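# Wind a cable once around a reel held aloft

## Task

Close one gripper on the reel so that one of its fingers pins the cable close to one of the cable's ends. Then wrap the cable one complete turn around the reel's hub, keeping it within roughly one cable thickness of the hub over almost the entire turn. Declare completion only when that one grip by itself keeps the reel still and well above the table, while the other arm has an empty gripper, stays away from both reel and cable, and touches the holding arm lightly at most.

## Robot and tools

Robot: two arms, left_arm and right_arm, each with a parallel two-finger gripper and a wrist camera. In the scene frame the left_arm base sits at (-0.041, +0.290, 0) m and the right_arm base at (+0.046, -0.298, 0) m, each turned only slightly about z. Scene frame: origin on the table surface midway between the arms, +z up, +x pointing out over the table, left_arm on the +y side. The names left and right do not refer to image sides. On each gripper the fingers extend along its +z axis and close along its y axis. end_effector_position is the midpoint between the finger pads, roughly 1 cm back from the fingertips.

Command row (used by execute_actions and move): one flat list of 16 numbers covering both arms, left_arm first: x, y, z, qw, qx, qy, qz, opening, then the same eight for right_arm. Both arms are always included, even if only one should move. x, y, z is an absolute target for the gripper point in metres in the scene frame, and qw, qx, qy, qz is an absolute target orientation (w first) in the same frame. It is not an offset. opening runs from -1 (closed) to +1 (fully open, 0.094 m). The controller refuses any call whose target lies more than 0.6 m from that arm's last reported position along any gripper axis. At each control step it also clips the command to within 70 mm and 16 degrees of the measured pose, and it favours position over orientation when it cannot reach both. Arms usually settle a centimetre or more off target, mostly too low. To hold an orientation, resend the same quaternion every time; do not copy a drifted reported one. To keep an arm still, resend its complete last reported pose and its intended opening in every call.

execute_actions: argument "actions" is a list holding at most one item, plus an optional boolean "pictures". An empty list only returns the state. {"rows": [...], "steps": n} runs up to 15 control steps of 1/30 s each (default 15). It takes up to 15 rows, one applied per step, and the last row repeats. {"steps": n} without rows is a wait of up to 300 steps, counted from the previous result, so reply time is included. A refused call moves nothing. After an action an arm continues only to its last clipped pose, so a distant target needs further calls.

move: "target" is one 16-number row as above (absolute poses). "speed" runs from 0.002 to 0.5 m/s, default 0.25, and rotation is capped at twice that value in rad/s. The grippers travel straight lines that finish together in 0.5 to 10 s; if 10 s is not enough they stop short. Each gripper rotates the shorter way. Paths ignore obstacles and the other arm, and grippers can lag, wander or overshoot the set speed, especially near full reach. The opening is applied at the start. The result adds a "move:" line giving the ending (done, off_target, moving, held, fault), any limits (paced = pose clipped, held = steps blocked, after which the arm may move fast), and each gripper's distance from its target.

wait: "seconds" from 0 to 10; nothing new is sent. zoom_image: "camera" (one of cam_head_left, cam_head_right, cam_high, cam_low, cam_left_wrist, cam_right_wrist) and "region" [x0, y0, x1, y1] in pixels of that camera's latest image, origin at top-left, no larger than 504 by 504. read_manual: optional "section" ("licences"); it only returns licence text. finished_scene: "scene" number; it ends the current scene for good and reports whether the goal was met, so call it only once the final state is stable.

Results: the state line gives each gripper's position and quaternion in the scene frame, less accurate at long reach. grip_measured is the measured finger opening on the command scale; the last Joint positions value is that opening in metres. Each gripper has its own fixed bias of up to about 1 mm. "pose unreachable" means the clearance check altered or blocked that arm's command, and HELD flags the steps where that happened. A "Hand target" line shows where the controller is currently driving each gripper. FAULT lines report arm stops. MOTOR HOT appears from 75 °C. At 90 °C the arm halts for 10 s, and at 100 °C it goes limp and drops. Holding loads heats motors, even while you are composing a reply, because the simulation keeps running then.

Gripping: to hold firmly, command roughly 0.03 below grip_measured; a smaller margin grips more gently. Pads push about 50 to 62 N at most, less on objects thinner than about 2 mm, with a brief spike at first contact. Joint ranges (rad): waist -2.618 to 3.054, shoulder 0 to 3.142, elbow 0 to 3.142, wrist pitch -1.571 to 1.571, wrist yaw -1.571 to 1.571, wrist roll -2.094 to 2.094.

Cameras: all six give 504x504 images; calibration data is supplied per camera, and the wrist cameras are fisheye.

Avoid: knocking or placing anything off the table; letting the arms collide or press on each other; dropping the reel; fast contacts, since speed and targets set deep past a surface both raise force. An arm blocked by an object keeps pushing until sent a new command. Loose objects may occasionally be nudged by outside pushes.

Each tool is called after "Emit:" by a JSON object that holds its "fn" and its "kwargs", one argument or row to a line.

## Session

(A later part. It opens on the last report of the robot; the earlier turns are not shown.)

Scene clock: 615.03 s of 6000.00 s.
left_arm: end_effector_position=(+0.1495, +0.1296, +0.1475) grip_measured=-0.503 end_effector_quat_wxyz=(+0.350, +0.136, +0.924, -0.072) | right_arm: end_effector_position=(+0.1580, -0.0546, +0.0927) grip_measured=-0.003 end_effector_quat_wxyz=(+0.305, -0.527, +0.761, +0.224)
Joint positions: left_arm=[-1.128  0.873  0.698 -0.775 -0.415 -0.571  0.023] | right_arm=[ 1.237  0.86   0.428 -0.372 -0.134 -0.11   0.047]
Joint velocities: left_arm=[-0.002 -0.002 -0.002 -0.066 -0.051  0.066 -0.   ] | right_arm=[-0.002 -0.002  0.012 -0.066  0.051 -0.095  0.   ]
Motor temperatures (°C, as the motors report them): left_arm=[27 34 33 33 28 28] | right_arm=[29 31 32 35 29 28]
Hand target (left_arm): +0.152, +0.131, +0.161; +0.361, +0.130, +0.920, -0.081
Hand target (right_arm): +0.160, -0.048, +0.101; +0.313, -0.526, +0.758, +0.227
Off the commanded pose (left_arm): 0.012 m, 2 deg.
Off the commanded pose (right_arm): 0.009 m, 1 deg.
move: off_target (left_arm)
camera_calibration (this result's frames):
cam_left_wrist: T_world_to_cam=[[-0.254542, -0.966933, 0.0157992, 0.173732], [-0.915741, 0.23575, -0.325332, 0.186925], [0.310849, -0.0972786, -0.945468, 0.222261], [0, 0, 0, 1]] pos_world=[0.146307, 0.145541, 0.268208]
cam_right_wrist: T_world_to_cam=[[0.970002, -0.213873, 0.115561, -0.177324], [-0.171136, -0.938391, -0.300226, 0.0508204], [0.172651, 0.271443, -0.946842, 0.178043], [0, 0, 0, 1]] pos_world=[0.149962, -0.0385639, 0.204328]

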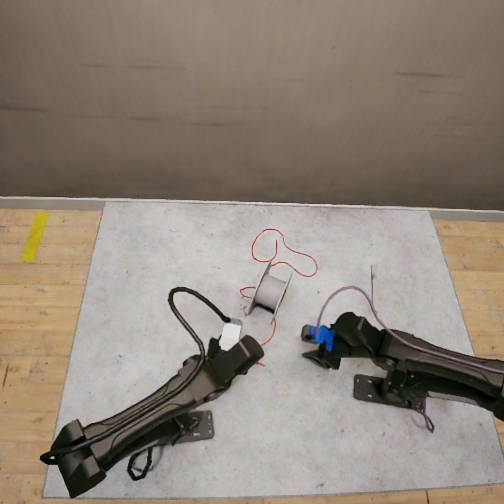

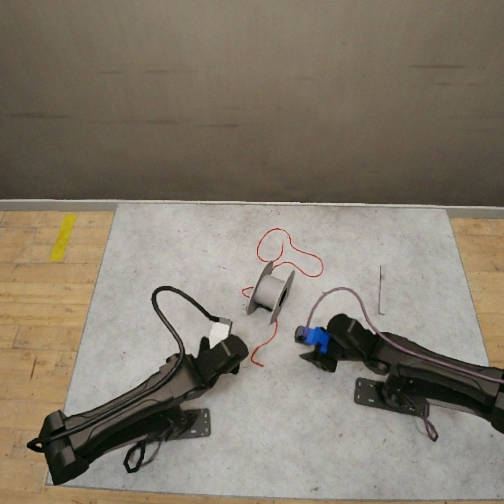

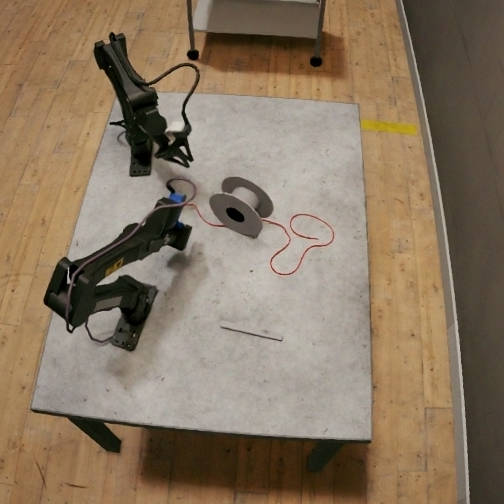

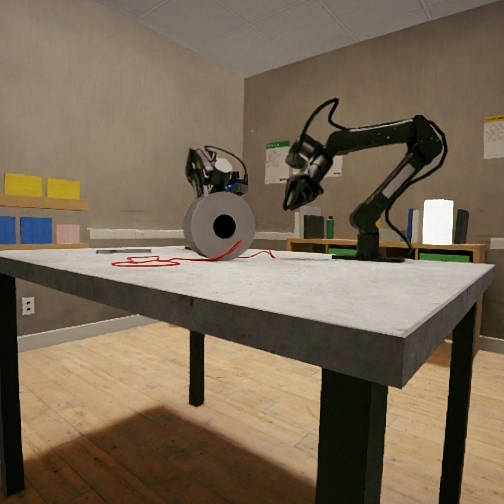

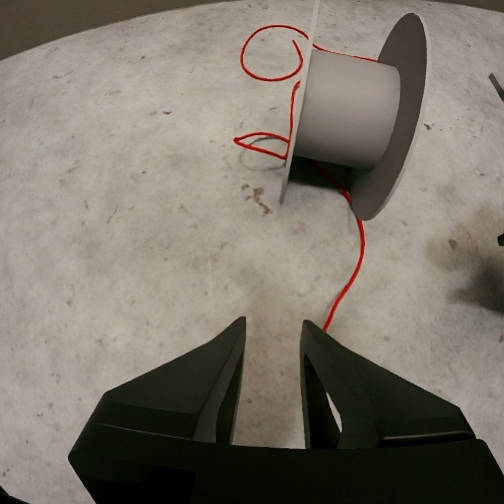

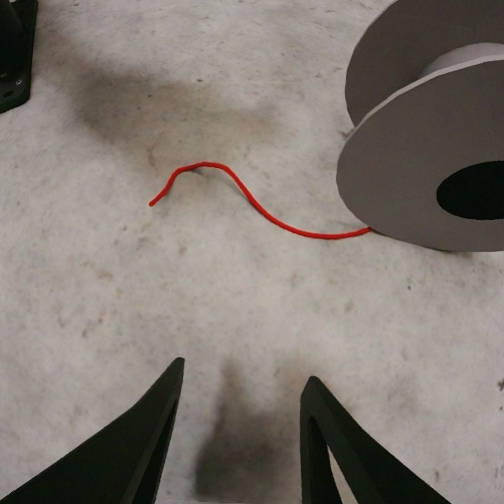

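Emit:
{"fn": "move", "kwargs": {
  "target": [0.17,0.22,0.22,0.36,0.13,0.92,-0.08,-0.5,0.13,0.055,0.04,0.314,-0.527,0.758,0.218,0.0],
  "speed": 0.1
}}

Emit:
{"fn": "move", "kwargs": {
  "target": [0.17,0.22,0.22,0.36,0.13,0.92,-0.08,-0.5,0.13,0.065,0.006,0.314,-0.527,0.758,0.218,0.0],
  "speed": 0.05
}}

Scene clock: 620.53 s of 6000.00 s.
left_arm: end_effector_position=(+0.1734, +0.2187, +0.2085) grip_measured=-0.503 end_effector_quat_wxyz=(+0.351, +0.130, +0.924, -0.079) | right_arm: end_effector_position=(+0.1287, +0.0479, +0.0372) grip_measured=-0.003 end_effector_quat_wxyz=(+0.305, -0.529, +0.761, +0.219)
Joint positions: left_arm=[-0.414  0.744  0.892 -0.985  0.053 -0.025  0.023] | right_arm=[1.578 1.471 0.516 0.148 0.11  0.129 0.047]
Joint velocities: left_arm=[-0.022 -0.017  0.007  0.022  0.007 -0.007 -0.001] | right_arm=[-0.002  0.012  0.012 -0.051 -0.066  0.066 -0.   ]
Motor temperatures (°C, as the motors report them): left_arm=[27 34 34 33 28 28] | right_arm=[29 31 32 36 29 28]
Hand target (left_arm): +0.172, +0.220, +0.221; +0.362, +0.130, +0.919, -0.082
Hand target (right_arm): +0.129, +0.056, +0.042; +0.312, -0.526, +0.760, +0.222
Off the commanded pose (left_arm): 0.012 m, 1 deg.
Off the commanded pose (right_arm): 0.008 m, 1 deg.
move: off_target (left_arm)
camera_calibration (this result's frames):
cam_left_wrist: T_world_to_cam=[[-0.248587, -0.968044, 0.0330976, 0.260593], [-0.917825, 0.224497, -0.327413, 0.210842], [0.309519, -0.111768, -0.944302, 0.284301], [0, 0, 0, 1]] pos_world=[0.1703, 0.236708, 0.328873]
cam_right_wrist: T_world_to_cam=[[0.969253, -0.212886, 0.123402, -0.1208], [-0.169406, -0.941038, -0.29283, 0.12502], [0.178466, 0.262922, -0.948168, 0.102394], [0, 0, 0, 1]] pos_world=[0.119991, 0.0650108, 0.148603]

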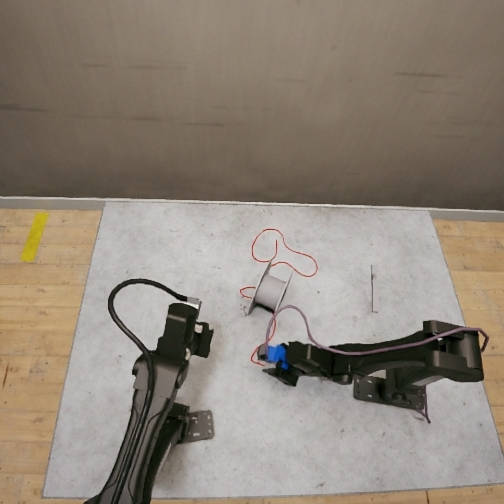

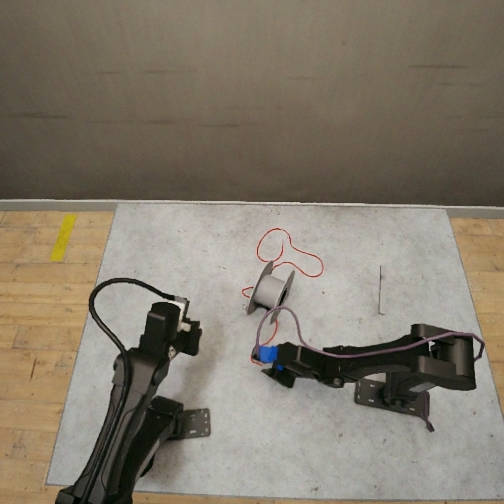

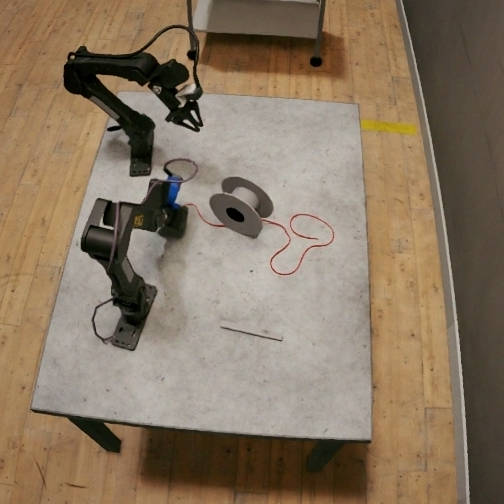

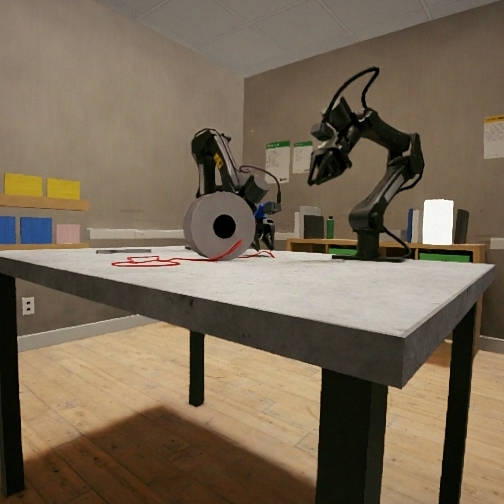

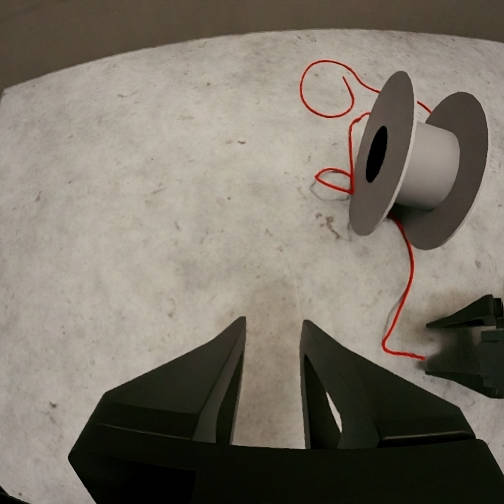

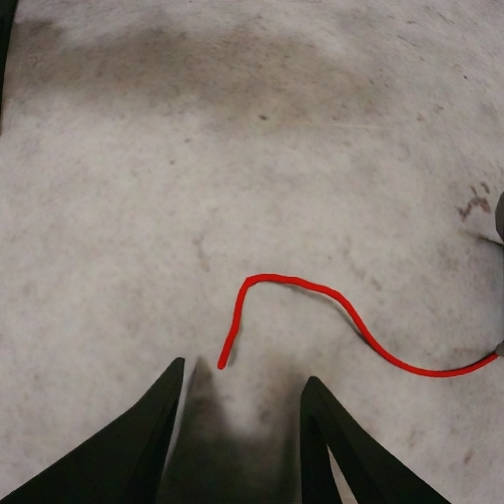

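Scene clock: 621.57 s of 6000.00 s.
left_arm: end_effector_position=(+0.1716, +0.2192, +0.2069) grip_measured=-0.503 end_effector_quat_wxyz=(+0.346, +0.130, +0.926, -0.079) | right_arm: end_effector_position=(+0.1348, +0.0723, +0.0221) grip_measured=-0.003 end_effector_quat_wxyz=(+0.333, -0.519, +0.752, +0.235)
Joint positions: left_arm=[-0.414  0.744  0.892 -0.995  0.053 -0.024  0.023] | right_arm=[1.585 1.632 0.516 0.377 0.133 0.129 0.047]
Joint velocities: left_arm=[-0.002 -0.017 -0.017 -0.007  0.037  0.007  0.001] | right_arm=[-0.002  0.012 -0.007  0.051 -0.022  0.095 -0.   ]
Motor temperatures (°C, as the motors report them): left_arm=[27 34 34 33 28 28] | right_arm=[29 31 32 36 29 28]
Hand target (left_arm): +0.170, +0.220, +0.220; +0.360, +0.130, +0.920, -0.080
Hand target (right_arm): +0.130, +0.065, +0.007; +0.314, -0.527, +0.759, +0.218
Off the commanded pose (left_arm): 0.013 m, 2 deg.
Off the commanded pose (right_arm): 0.018 m, 3 deg.
move: off_target (left_arm, right_arm)
camera_calibration (this result's frames):
cam_left_wrist: T_world_to_cam=[[-0.248794, -0.968001, 0.0328068, 0.260726], [-0.920773, 0.225877, -0.318052, 0.206833], [0.300464, -0.109337, -0.947506, 0.285042], [0, 0, 0, 1]] pos_world=[0.169668, 0.23683, 0.327308]
cam_right_wrist: T_world_to_cam=[[0.963344, -0.231078, 0.136274, -0.117873], [-0.169735, -0.91839, -0.357422, 0.14438], [0.207745, 0.32119, -0.923948, 0.0718397], [0, 0, 0, 1]] pos_world=[0.123135, 0.0822849, 0.134044]

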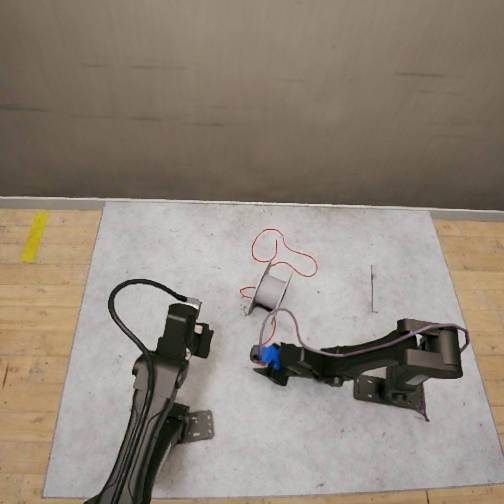

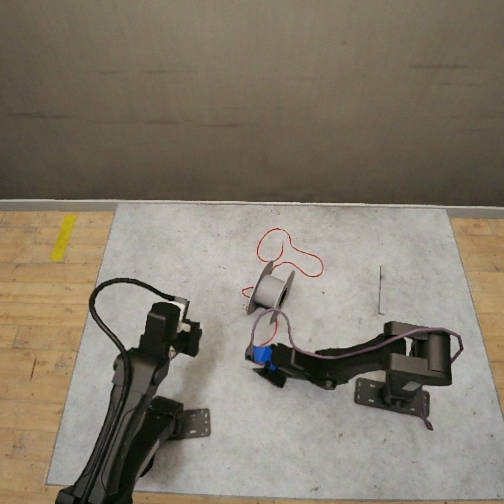

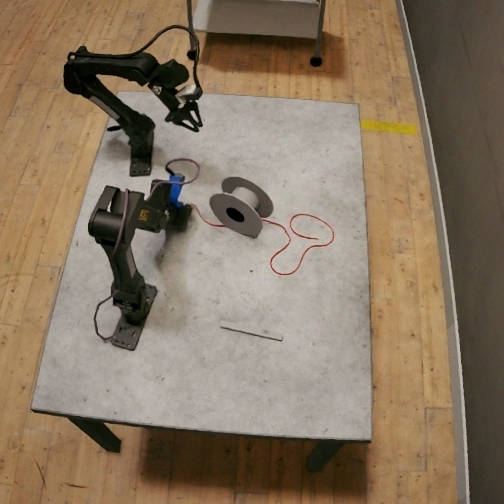

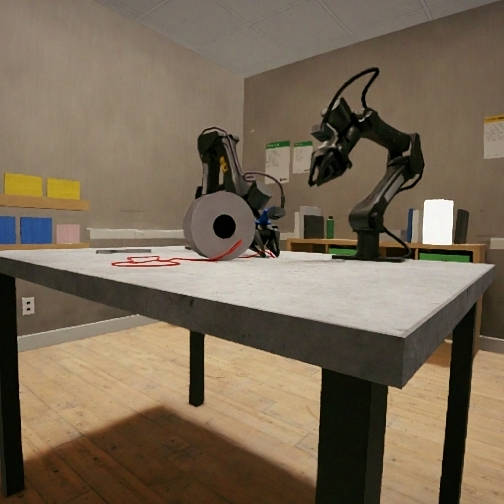

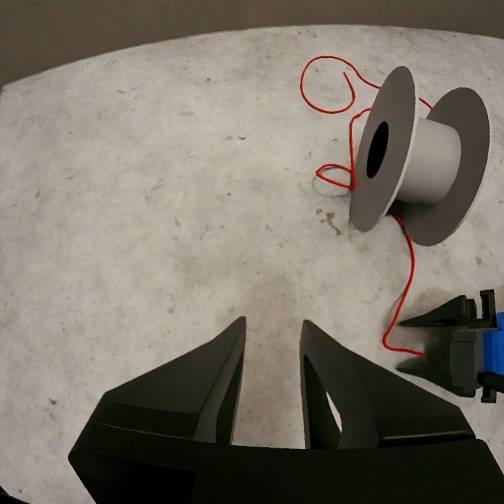

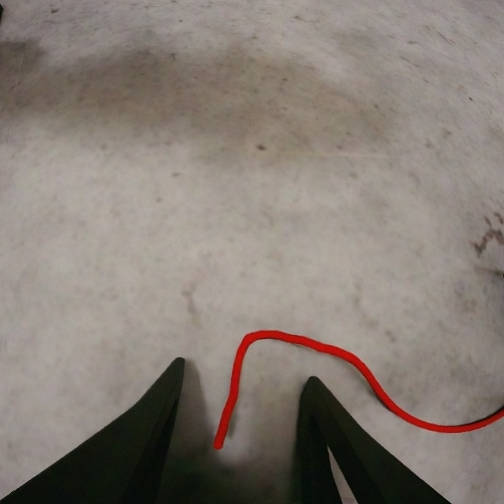

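Emit:
{"fn": "move", "kwargs": {
  "target": [0.17,0.22,0.22,0.36,0.13,0.92,-0.08,-0.5,0.13,0.062,-0.004,0.314,-0.527,0.758,0.218,0.0],
  "speed": 0.05
}}

Emit:
{"fn": "move", "kwargs": {
  "target": [0.17,0.22,0.22,0.36,0.13,0.92,-0.08,-0.5,0.13,0.062,-0.004,0.314,-0.527,0.758,0.218,-0.995]
}}

Emit:
{"fn": "move", "kwargs": {
  "target": [0.17,0.22,0.22,0.36,0.13,0.92,-0.08,-0.5,0.22,0.08,0.2,0.314,-0.527,0.758,0.218,-0.995],
  "speed": 0.1
}}

Emit:
{"fn": "move", "kwargs": {
  "target": [0.15,0.15,0.13,0.5,0.13,0.855,-0.08,-0.2,0.31,0.08,0.21,0.314,-0.527,0.758,0.218,-0.995],
  "speed": 0.08
}}

Scene clock: 627.50 s of 6000.00 s.
left_arm: end_effector_position=(+0.1715, +0.2192, +0.2068) grip_measured=-0.503 end_effector_quat_wxyz=(+0.346, +0.130, +0.926, -0.079) | right_arm: end_effector_position=(+0.1362, +0.0796, +0.0224) grip_measured=-0.003 end_effector_quat_wxyz=(+0.344, -0.514, +0.747, +0.245)
Joint positions: left_arm=[-0.414  0.744  0.892 -0.995  0.053 -0.024  0.023] | right_arm=[1.585 1.664 0.516 0.441 0.133 0.129 0.047]
Joint velocities: left_arm=[-0.007  0.022  0.002 -0.022  0.007  0.066 -0.   ] | right_arm=[ 0.007  0.007 -0.012 -0.037 -0.007 -0.081 -0.   ]
Motor temperatures (°C, as the motors report them): left_arm=[27 34 34 33 28 28] | right_arm=[29 31 32 35 29 28]
Hand target (left_arm): +0.170, +0.220, +0.220; +0.360, +0.130, +0.920, -0.080
Hand target (right_arm): +0.130, +0.062, -0.003; +0.314, -0.528, +0.758, +0.218
Off the commanded pose (left_arm): 0.013 m, 2 deg.
Off the commanded pose (right_arm): 0.032 m, 5 deg.
move: off_target (left_arm, right_arm)
camera_calibration (this result's frames):
cam_left_wrist: T_world_to_cam=[[-0.248782, -0.968004, 0.0327944, 0.260732], [-0.920889, 0.225911, -0.31769, 0.206683], [0.300117, -0.109236, -0.947627, 0.285067], [0, 0, 0, 1]] pos_world=[0.169644, 0.236837, 0.327248]
cam_right_wrist: T_world_to_cam=[[0.96248, -0.235671, 0.134502, -0.117009], [-0.167802, -0.906463, -0.387513, 0.150891], [0.213247, 0.350404, -0.911999, 0.0661258], [0, 0, 0, 1]] pos_world=[0.123838, 0.0860309, 0.134517]

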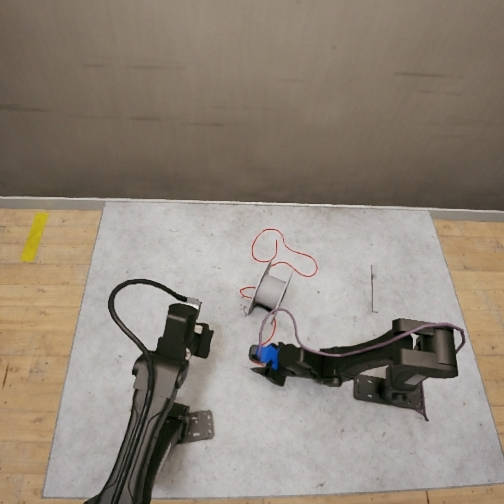

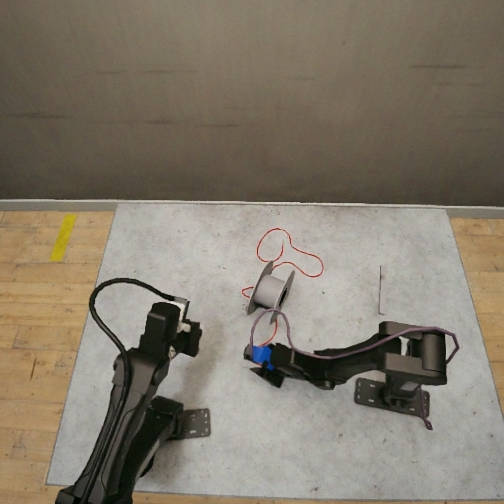

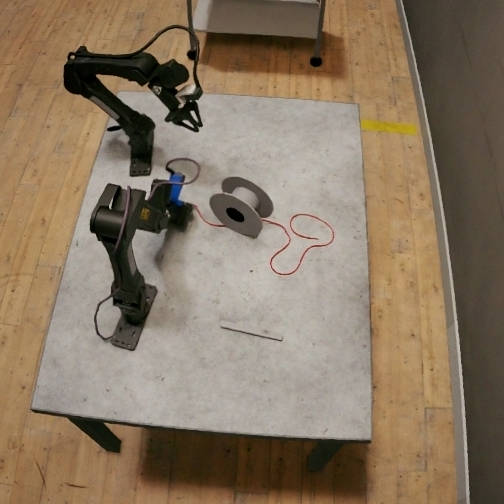

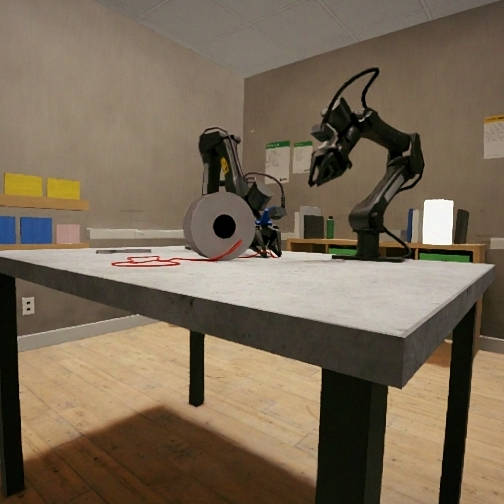

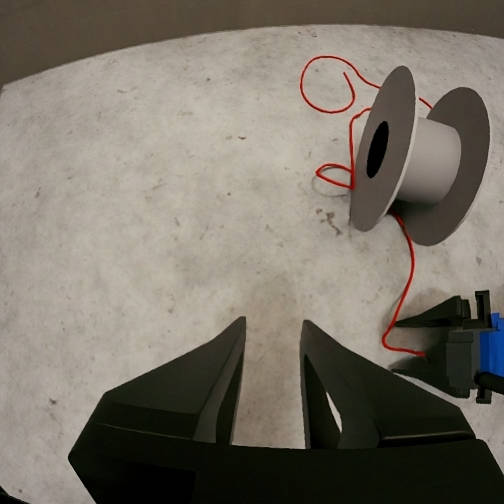

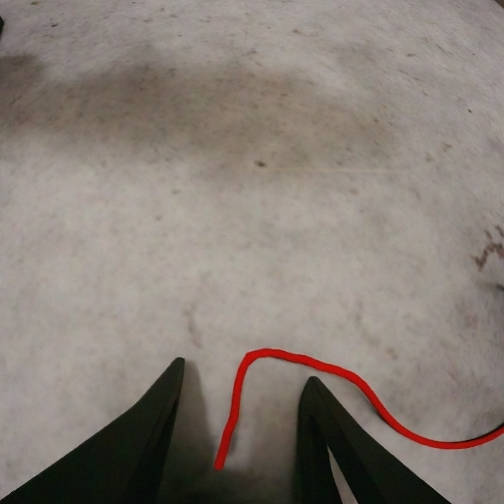

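Scene clock: 628.20 s of 6000.00 s.
left_arm: end_effector_position=(+0.1715, +0.2192, +0.2067) grip_measured=-0.503 end_effector_quat_wxyz=(+0.346, +0.130, +0.926, -0.079) | right_arm: end_effector_position=(+0.1362, +0.0798, +0.0219) grip_measured=-0.966 end_effector_quat_wxyz=(+0.344, -0.514, +0.747, +0.245)
Joint positions: left_arm=[-0.414  0.744  0.892 -0.996  0.053 -0.024  0.023] | right_arm=[1.585 1.666 0.516 0.444 0.133 0.129 0.002]
Joint velocities: left_arm=[-0.007 -0.022  0.012  0.022 -0.022 -0.022  0.001] | right_arm=[-0.007 -0.007 -0.007  0.007 -0.037 -0.022 -0.001]
Motor temperatures (°C, as the motors report them): left_arm=[27 34 34 33 28 28] | right_arm=[29 31 32 35 29 28]
Hand target (left_arm): +0.170, +0.220, +0.220; +0.360, +0.130, +0.920, -0.080
Hand target (right_arm): +0.130, +0.062, -0.003; +0.314, -0.528, +0.758, +0.219
Off the commanded pose (left_arm): 0.013 m, 2 deg.
Off the commanded pose (right_arm): 0.032 m, 5 deg.
move: off_target (left_arm, right_arm)
camera_calibration (this result's frames):
cam_left_wrist: T_world_to_cam=[[-0.24877, -0.968008, 0.0327821, 0.260737], [-0.921006, 0.225945, -0.317329, 0.206534], [0.29977, -0.109135, -0.947749, 0.285093], [0, 0, 0, 1]] pos_world=[0.16962, 0.236844, 0.327188]
cam_right_wrist: T_world_to_cam=[[0.962501, -0.235422, 0.13479, -0.116973], [-0.167473, -0.906543, -0.387468, 0.150827], [0.213411, 0.350365, -0.911976, 0.0656747], [0, 0, 0, 1]] pos_world=[0.123831, 0.086183, 0.134101]

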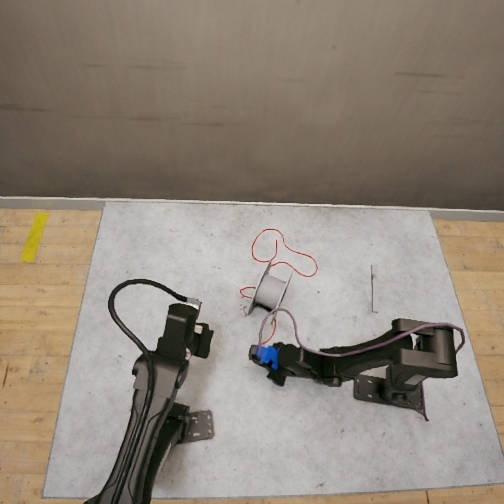

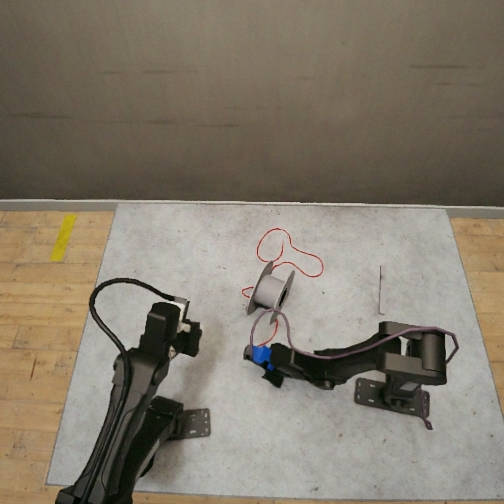

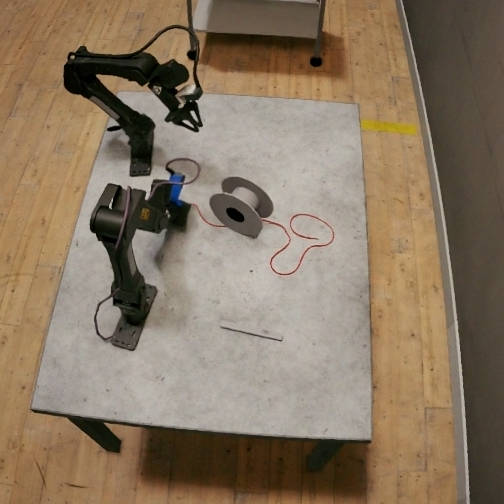

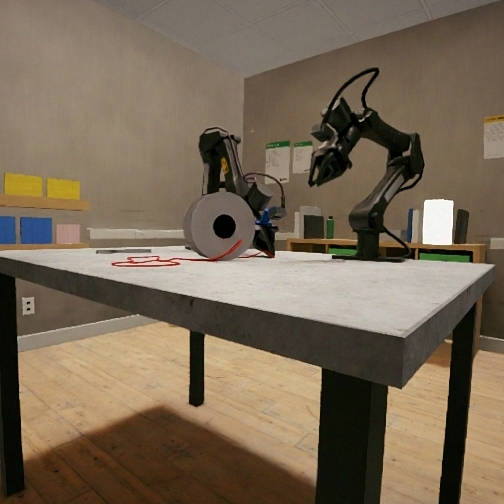

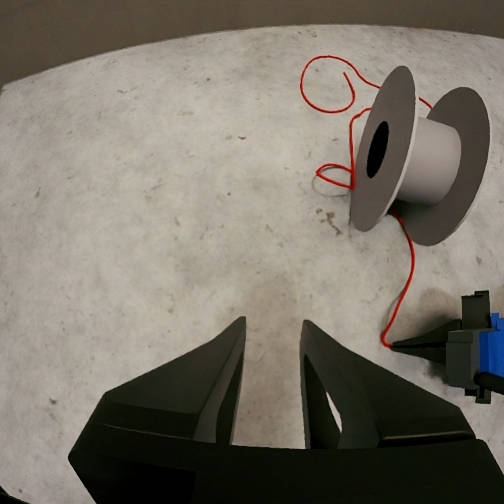

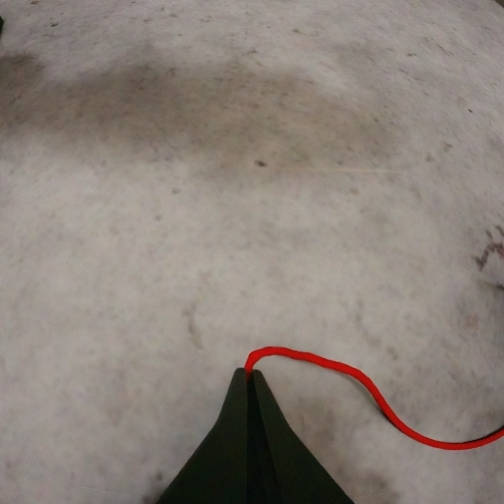

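Scene clock: 630.80 s of 6000.00 s.
left_arm: end_effector_position=(+0.1715, +0.2192, +0.2067) grip_measured=-0.503 end_effector_quat_wxyz=(+0.346, +0.130, +0.926, -0.079) | right_arm: end_effector_position=(+0.2183, +0.0767, +0.1972) grip_measured=-0.966 end_effector_quat_wxyz=(+0.319, -0.527, +0.758, +0.213)
Joint positions: left_arm=[-0.414  0.744  0.892 -0.996  0.053 -0.024  0.023] | right_arm=[ 1.301  1.436  1.165 -0.514 -0.06  -0.078  0.002]
Joint velocities: left_arm=[-0.012  0.012 -0.002 -0.11   0.007 -0.051 -0.   ] | right_arm=[-0.007 -0.017 -0.007 -0.081  0.007 -0.022 -0.   ]
Motor temperatures (°C, as the motors report them): left_arm=[27 34 34 33 28 28] | right_arm=[29 31 32 35 29 28]
Hand target (left_arm): +0.170, +0.220, +0.220; +0.360, +0.130, +0.920, -0.080
Hand target (right_arm): +0.220, +0.077, +0.200; +0.316, -0.529, +0.758, +0.215
Off the commanded pose (left_arm): 0.013 m, 2 deg.
Off the commanded pose (right_arm): 0.005 m, 1 deg.
move: off_target (left_arm)
camera_calibration (this result's frames):
cam_left_wrist: T_world_to_cam=[[-0.24877, -0.968008, 0.0327821, 0.260737], [-0.921006, 0.225945, -0.317329, 0.206534], [0.29977, -0.109135, -0.947749, 0.285093], [0, 0, 0, 1]] pos_world=[0.16962, 0.236844, 0.327188]
cam_right_wrist: T_world_to_cam=[[0.962999, -0.224462, 0.149166, -0.224145], [-0.170881, -0.936539, -0.306096, 0.216721], [0.208407, 0.26928, -0.940242, 0.22196], [0, 0, 0, 1]] pos_world=[0.206627, 0.0928858, 0.308468]

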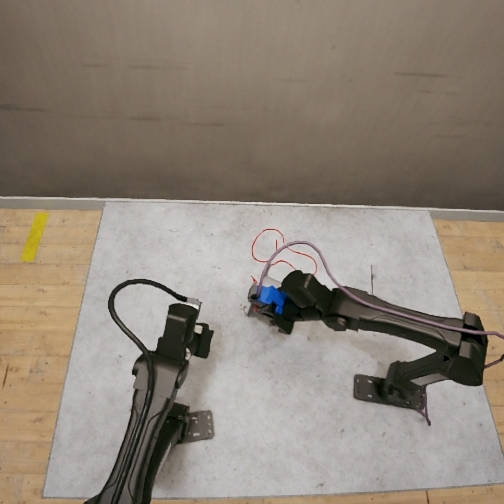

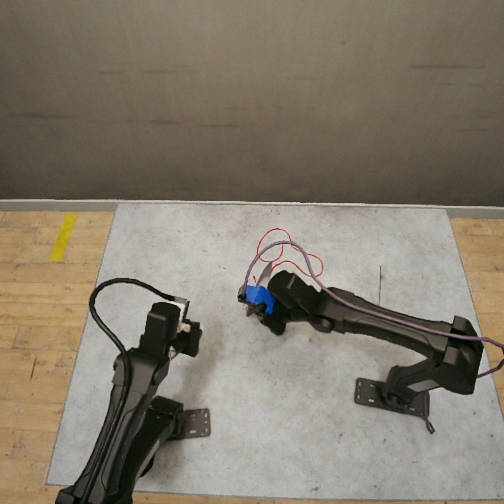

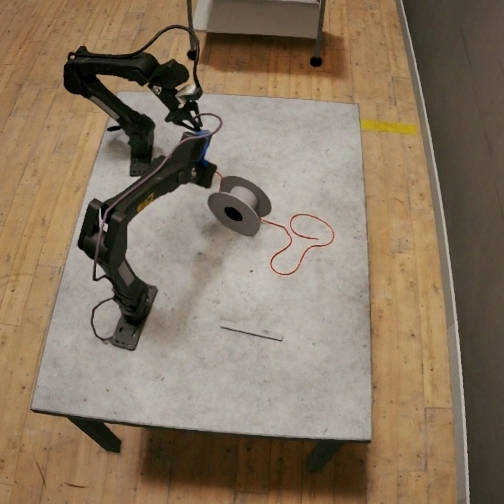

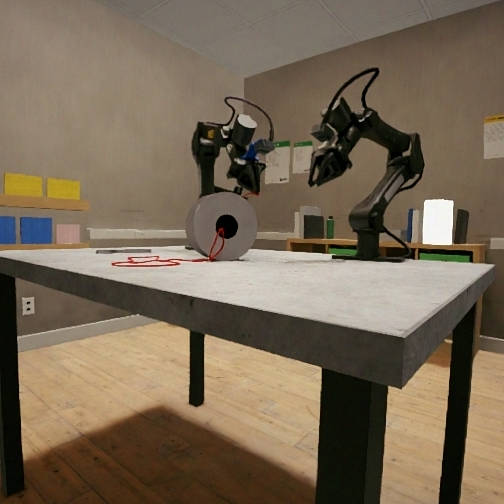

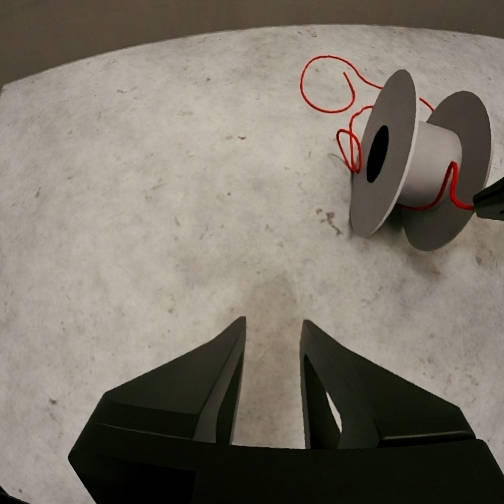

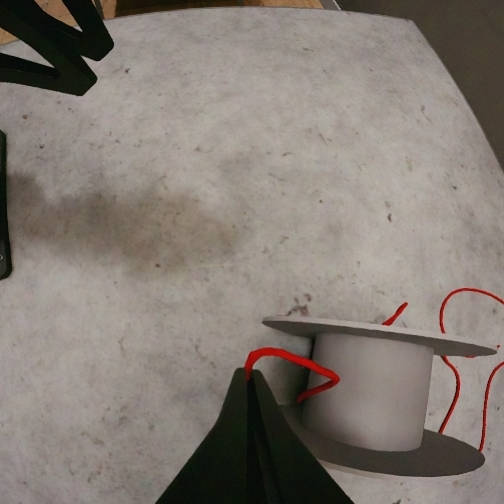

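Scene clock: 633.50 s of 6000.00 s.
left_arm: end_effector_position=(+0.1481, +0.1499, +0.1347) grip_measured=-0.203 end_effector_quat_wxyz=(+0.497, +0.131, +0.853, -0.085) | right_arm: end_effector_position=(+0.3074, +0.0783, +0.2081) grip_measured=-0.966 end_effector_quat_wxyz=(+0.318, -0.527, +0.759, +0.211)
Joint positions: left_arm=[-1.284  0.546  0.352 -0.505 -0.702 -0.513  0.037] | right_arm=[ 1.066  1.632  1.404 -0.584 -0.221 -0.248  0.002]
Joint velocities: left_arm=[-0.007  0.017  0.027  0.037 -0.022 -0.022 -0.001] | right_arm=[ 0.002  0.007  0.002 -0.051 -0.037 -0.007 -0.001]
Motor temperatures (°C, as the motors report them): left_arm=[27 34 34 34 28 28] | right_arm=[29 31 32 35 29 28]
Hand target (left_arm): +0.148, +0.150, +0.130; +0.497, +0.132, +0.854, -0.078
Hand target (right_arm): +0.310, +0.080, +0.210; +0.315, -0.529, +0.758, +0.215
Off the commanded pose (left_arm): 0.005 m, 1 deg.
Off the commanded pose (right_arm): 0.004 m, 1 deg.
move: done
camera_calibration (this result's frames):
cam_left_wrist: T_world_to_cam=[[-0.255049, -0.966887, 0.00892865, 0.194195], [-0.765948, 0.196392, -0.612171, 0.199038], [0.590147, -0.162973, -0.790675, 0.160165], [0, 0, 0, 1]] pos_world=[0.107461, 0.174778, 0.24675]
cam_right_wrist: T_world_to_cam=[[0.962475, -0.226122, 0.150033, -0.311061], [-0.173116, -0.937385, -0.302226, 0.23671], [0.208979, 0.264912, -0.941355, 0.213581], [0, 0, 0, 1]] pos_world=[0.295733, 0.0949709, 0.319265]

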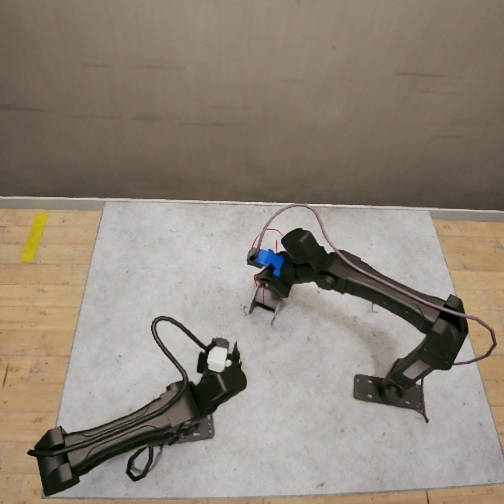

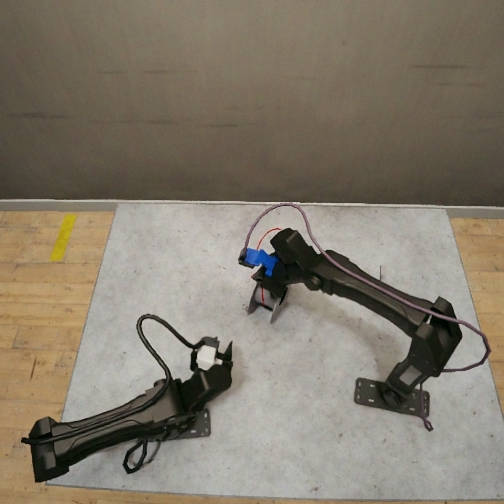

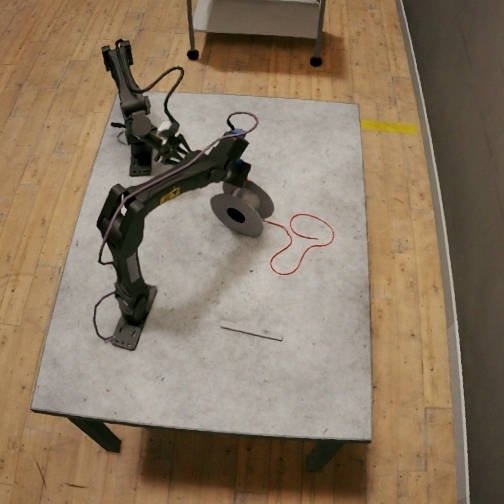

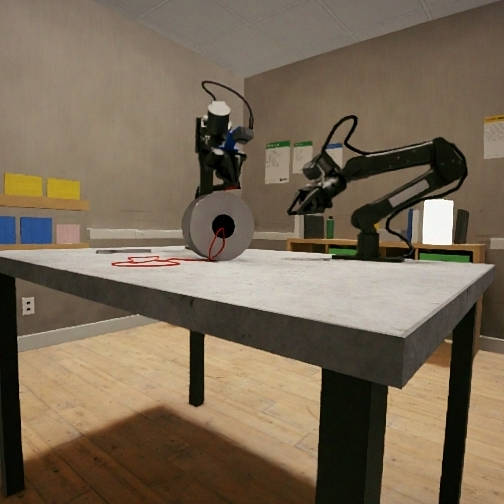

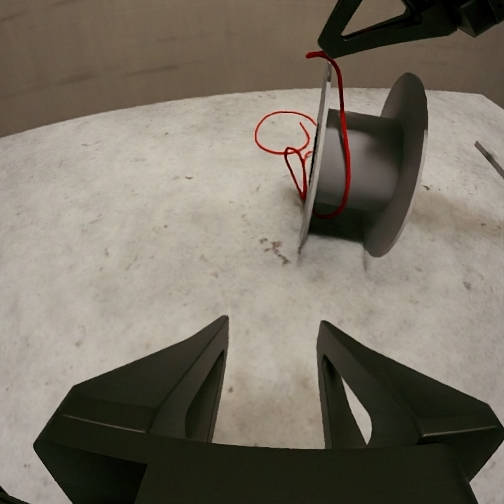

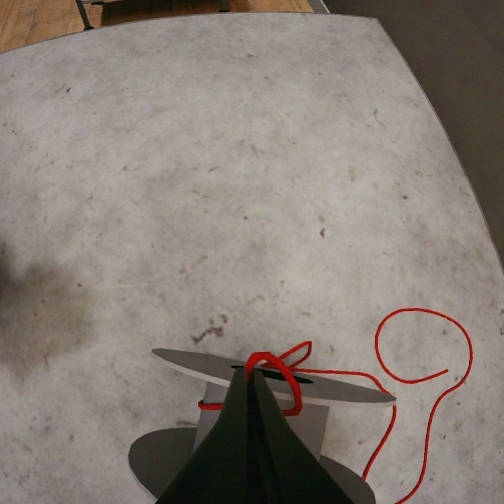

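Emit:
{"fn": "move", "kwargs": {
  "target": [0.21,0.115,0.11,0.5,0.13,0.855,-0.08,-0.2,0.31,0.08,0.21,0.314,-0.527,0.758,0.218,-0.995],
  "speed": 0.1
}}

Scene clock: 646.00 s of 6000.00 s.
left_arm: end_effector_position=(+0.2086, +0.1106, +0.1141) grip_measured=-0.203 end_effector_quat_wxyz=(+0.502, +0.129, +0.851, -0.087) | right_arm: end_effector_position=(+0.3065, +0.0788, +0.2082) grip_measured=-0.966 end_effector_quat_wxyz=(+0.317, -0.528, +0.758, +0.214)
Joint positions: left_arm=[-1.046  0.987  0.337  0.066 -0.513 -0.334  0.037] | right_arm=[ 1.066  1.632  1.404 -0.584 -0.227 -0.248  0.002]
Joint velocities: left_arm=[-0.012 -0.002 -0.027 -0.007 -0.066  0.037 -0.   ] | right_arm=[-0.007 -0.022 -0.012 -0.007 -0.007  0.007  0.   ]
Motor temperatures (°C, as the motors report them): left_arm=[27 33 33 34 28 28] | right_arm=[29 32 33 35 29 28]
Hand target (left_arm): +0.210, +0.113, +0.109; +0.499, +0.130, +0.853, -0.081
Hand target (right_arm): +0.310, +0.080, +0.210; +0.315, -0.527, +0.759, +0.218
Off the commanded pose (left_arm): 0.006 m, 1 deg.
Off the commanded pose (right_arm): 0.004 m, 1 deg.
After step 180, 5.03 s passed at rest.
move: done
camera_calibration (this result's frames):
cam_left_wrist: T_world_to_cam=[[-0.25557, -0.966699, 0.0132931, 0.171308], [-0.759375, 0.192211, -0.621615, 0.240578], [0.59836, -0.168961, -0.78321, 0.099868], [0, 0, 0, 1]] pos_world=[0.166713, 0.136236, 0.225487]
cam_right_wrist: T_world_to_cam=[[0.963891, -0.222406, 0.146457, -0.310079], [-0.170137, -0.937421, -0.303802, 0.236437], [0.20486, 0.267914, -0.941411, 0.21478], [0, 0, 0, 1]] pos_world=[0.29511, 0.0951348, 0.319439]

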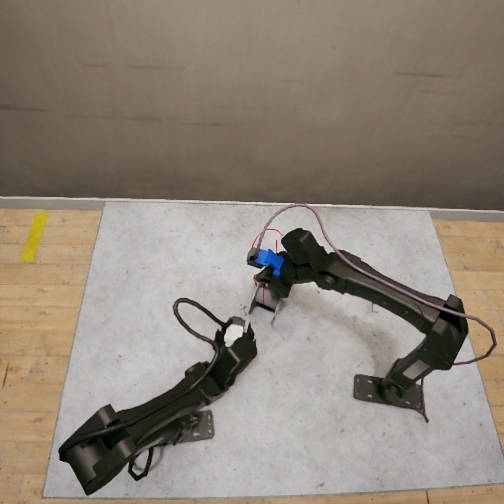

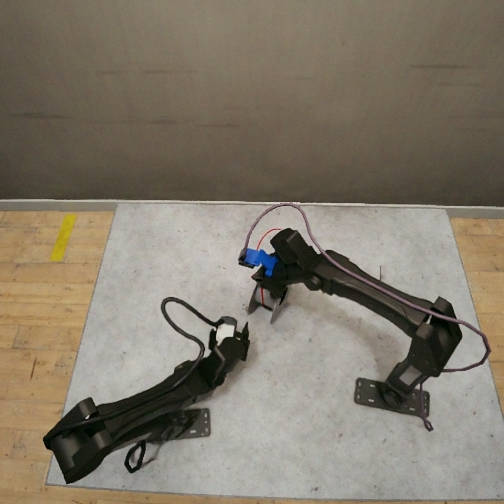

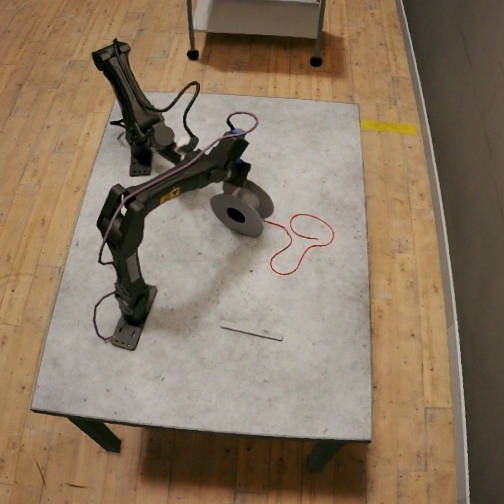

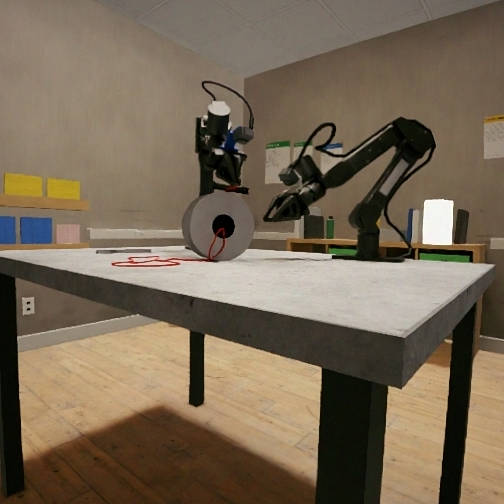

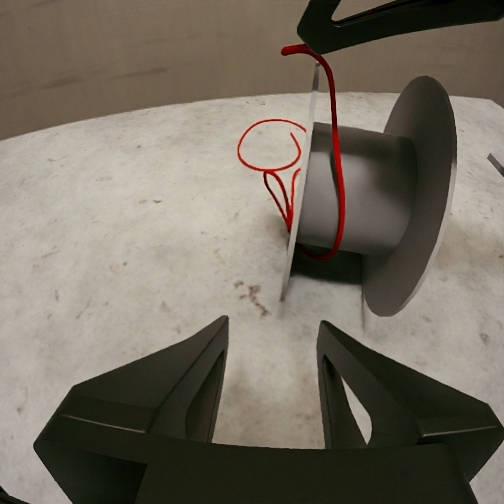

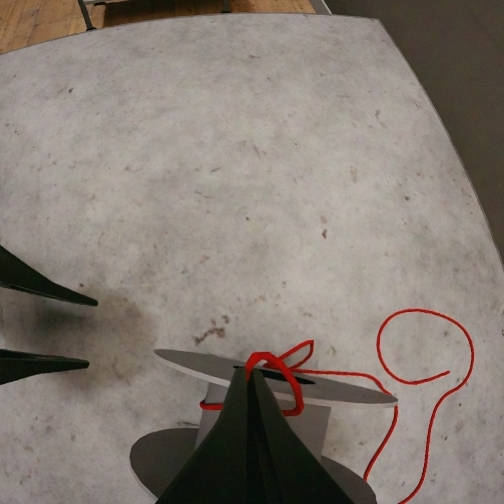

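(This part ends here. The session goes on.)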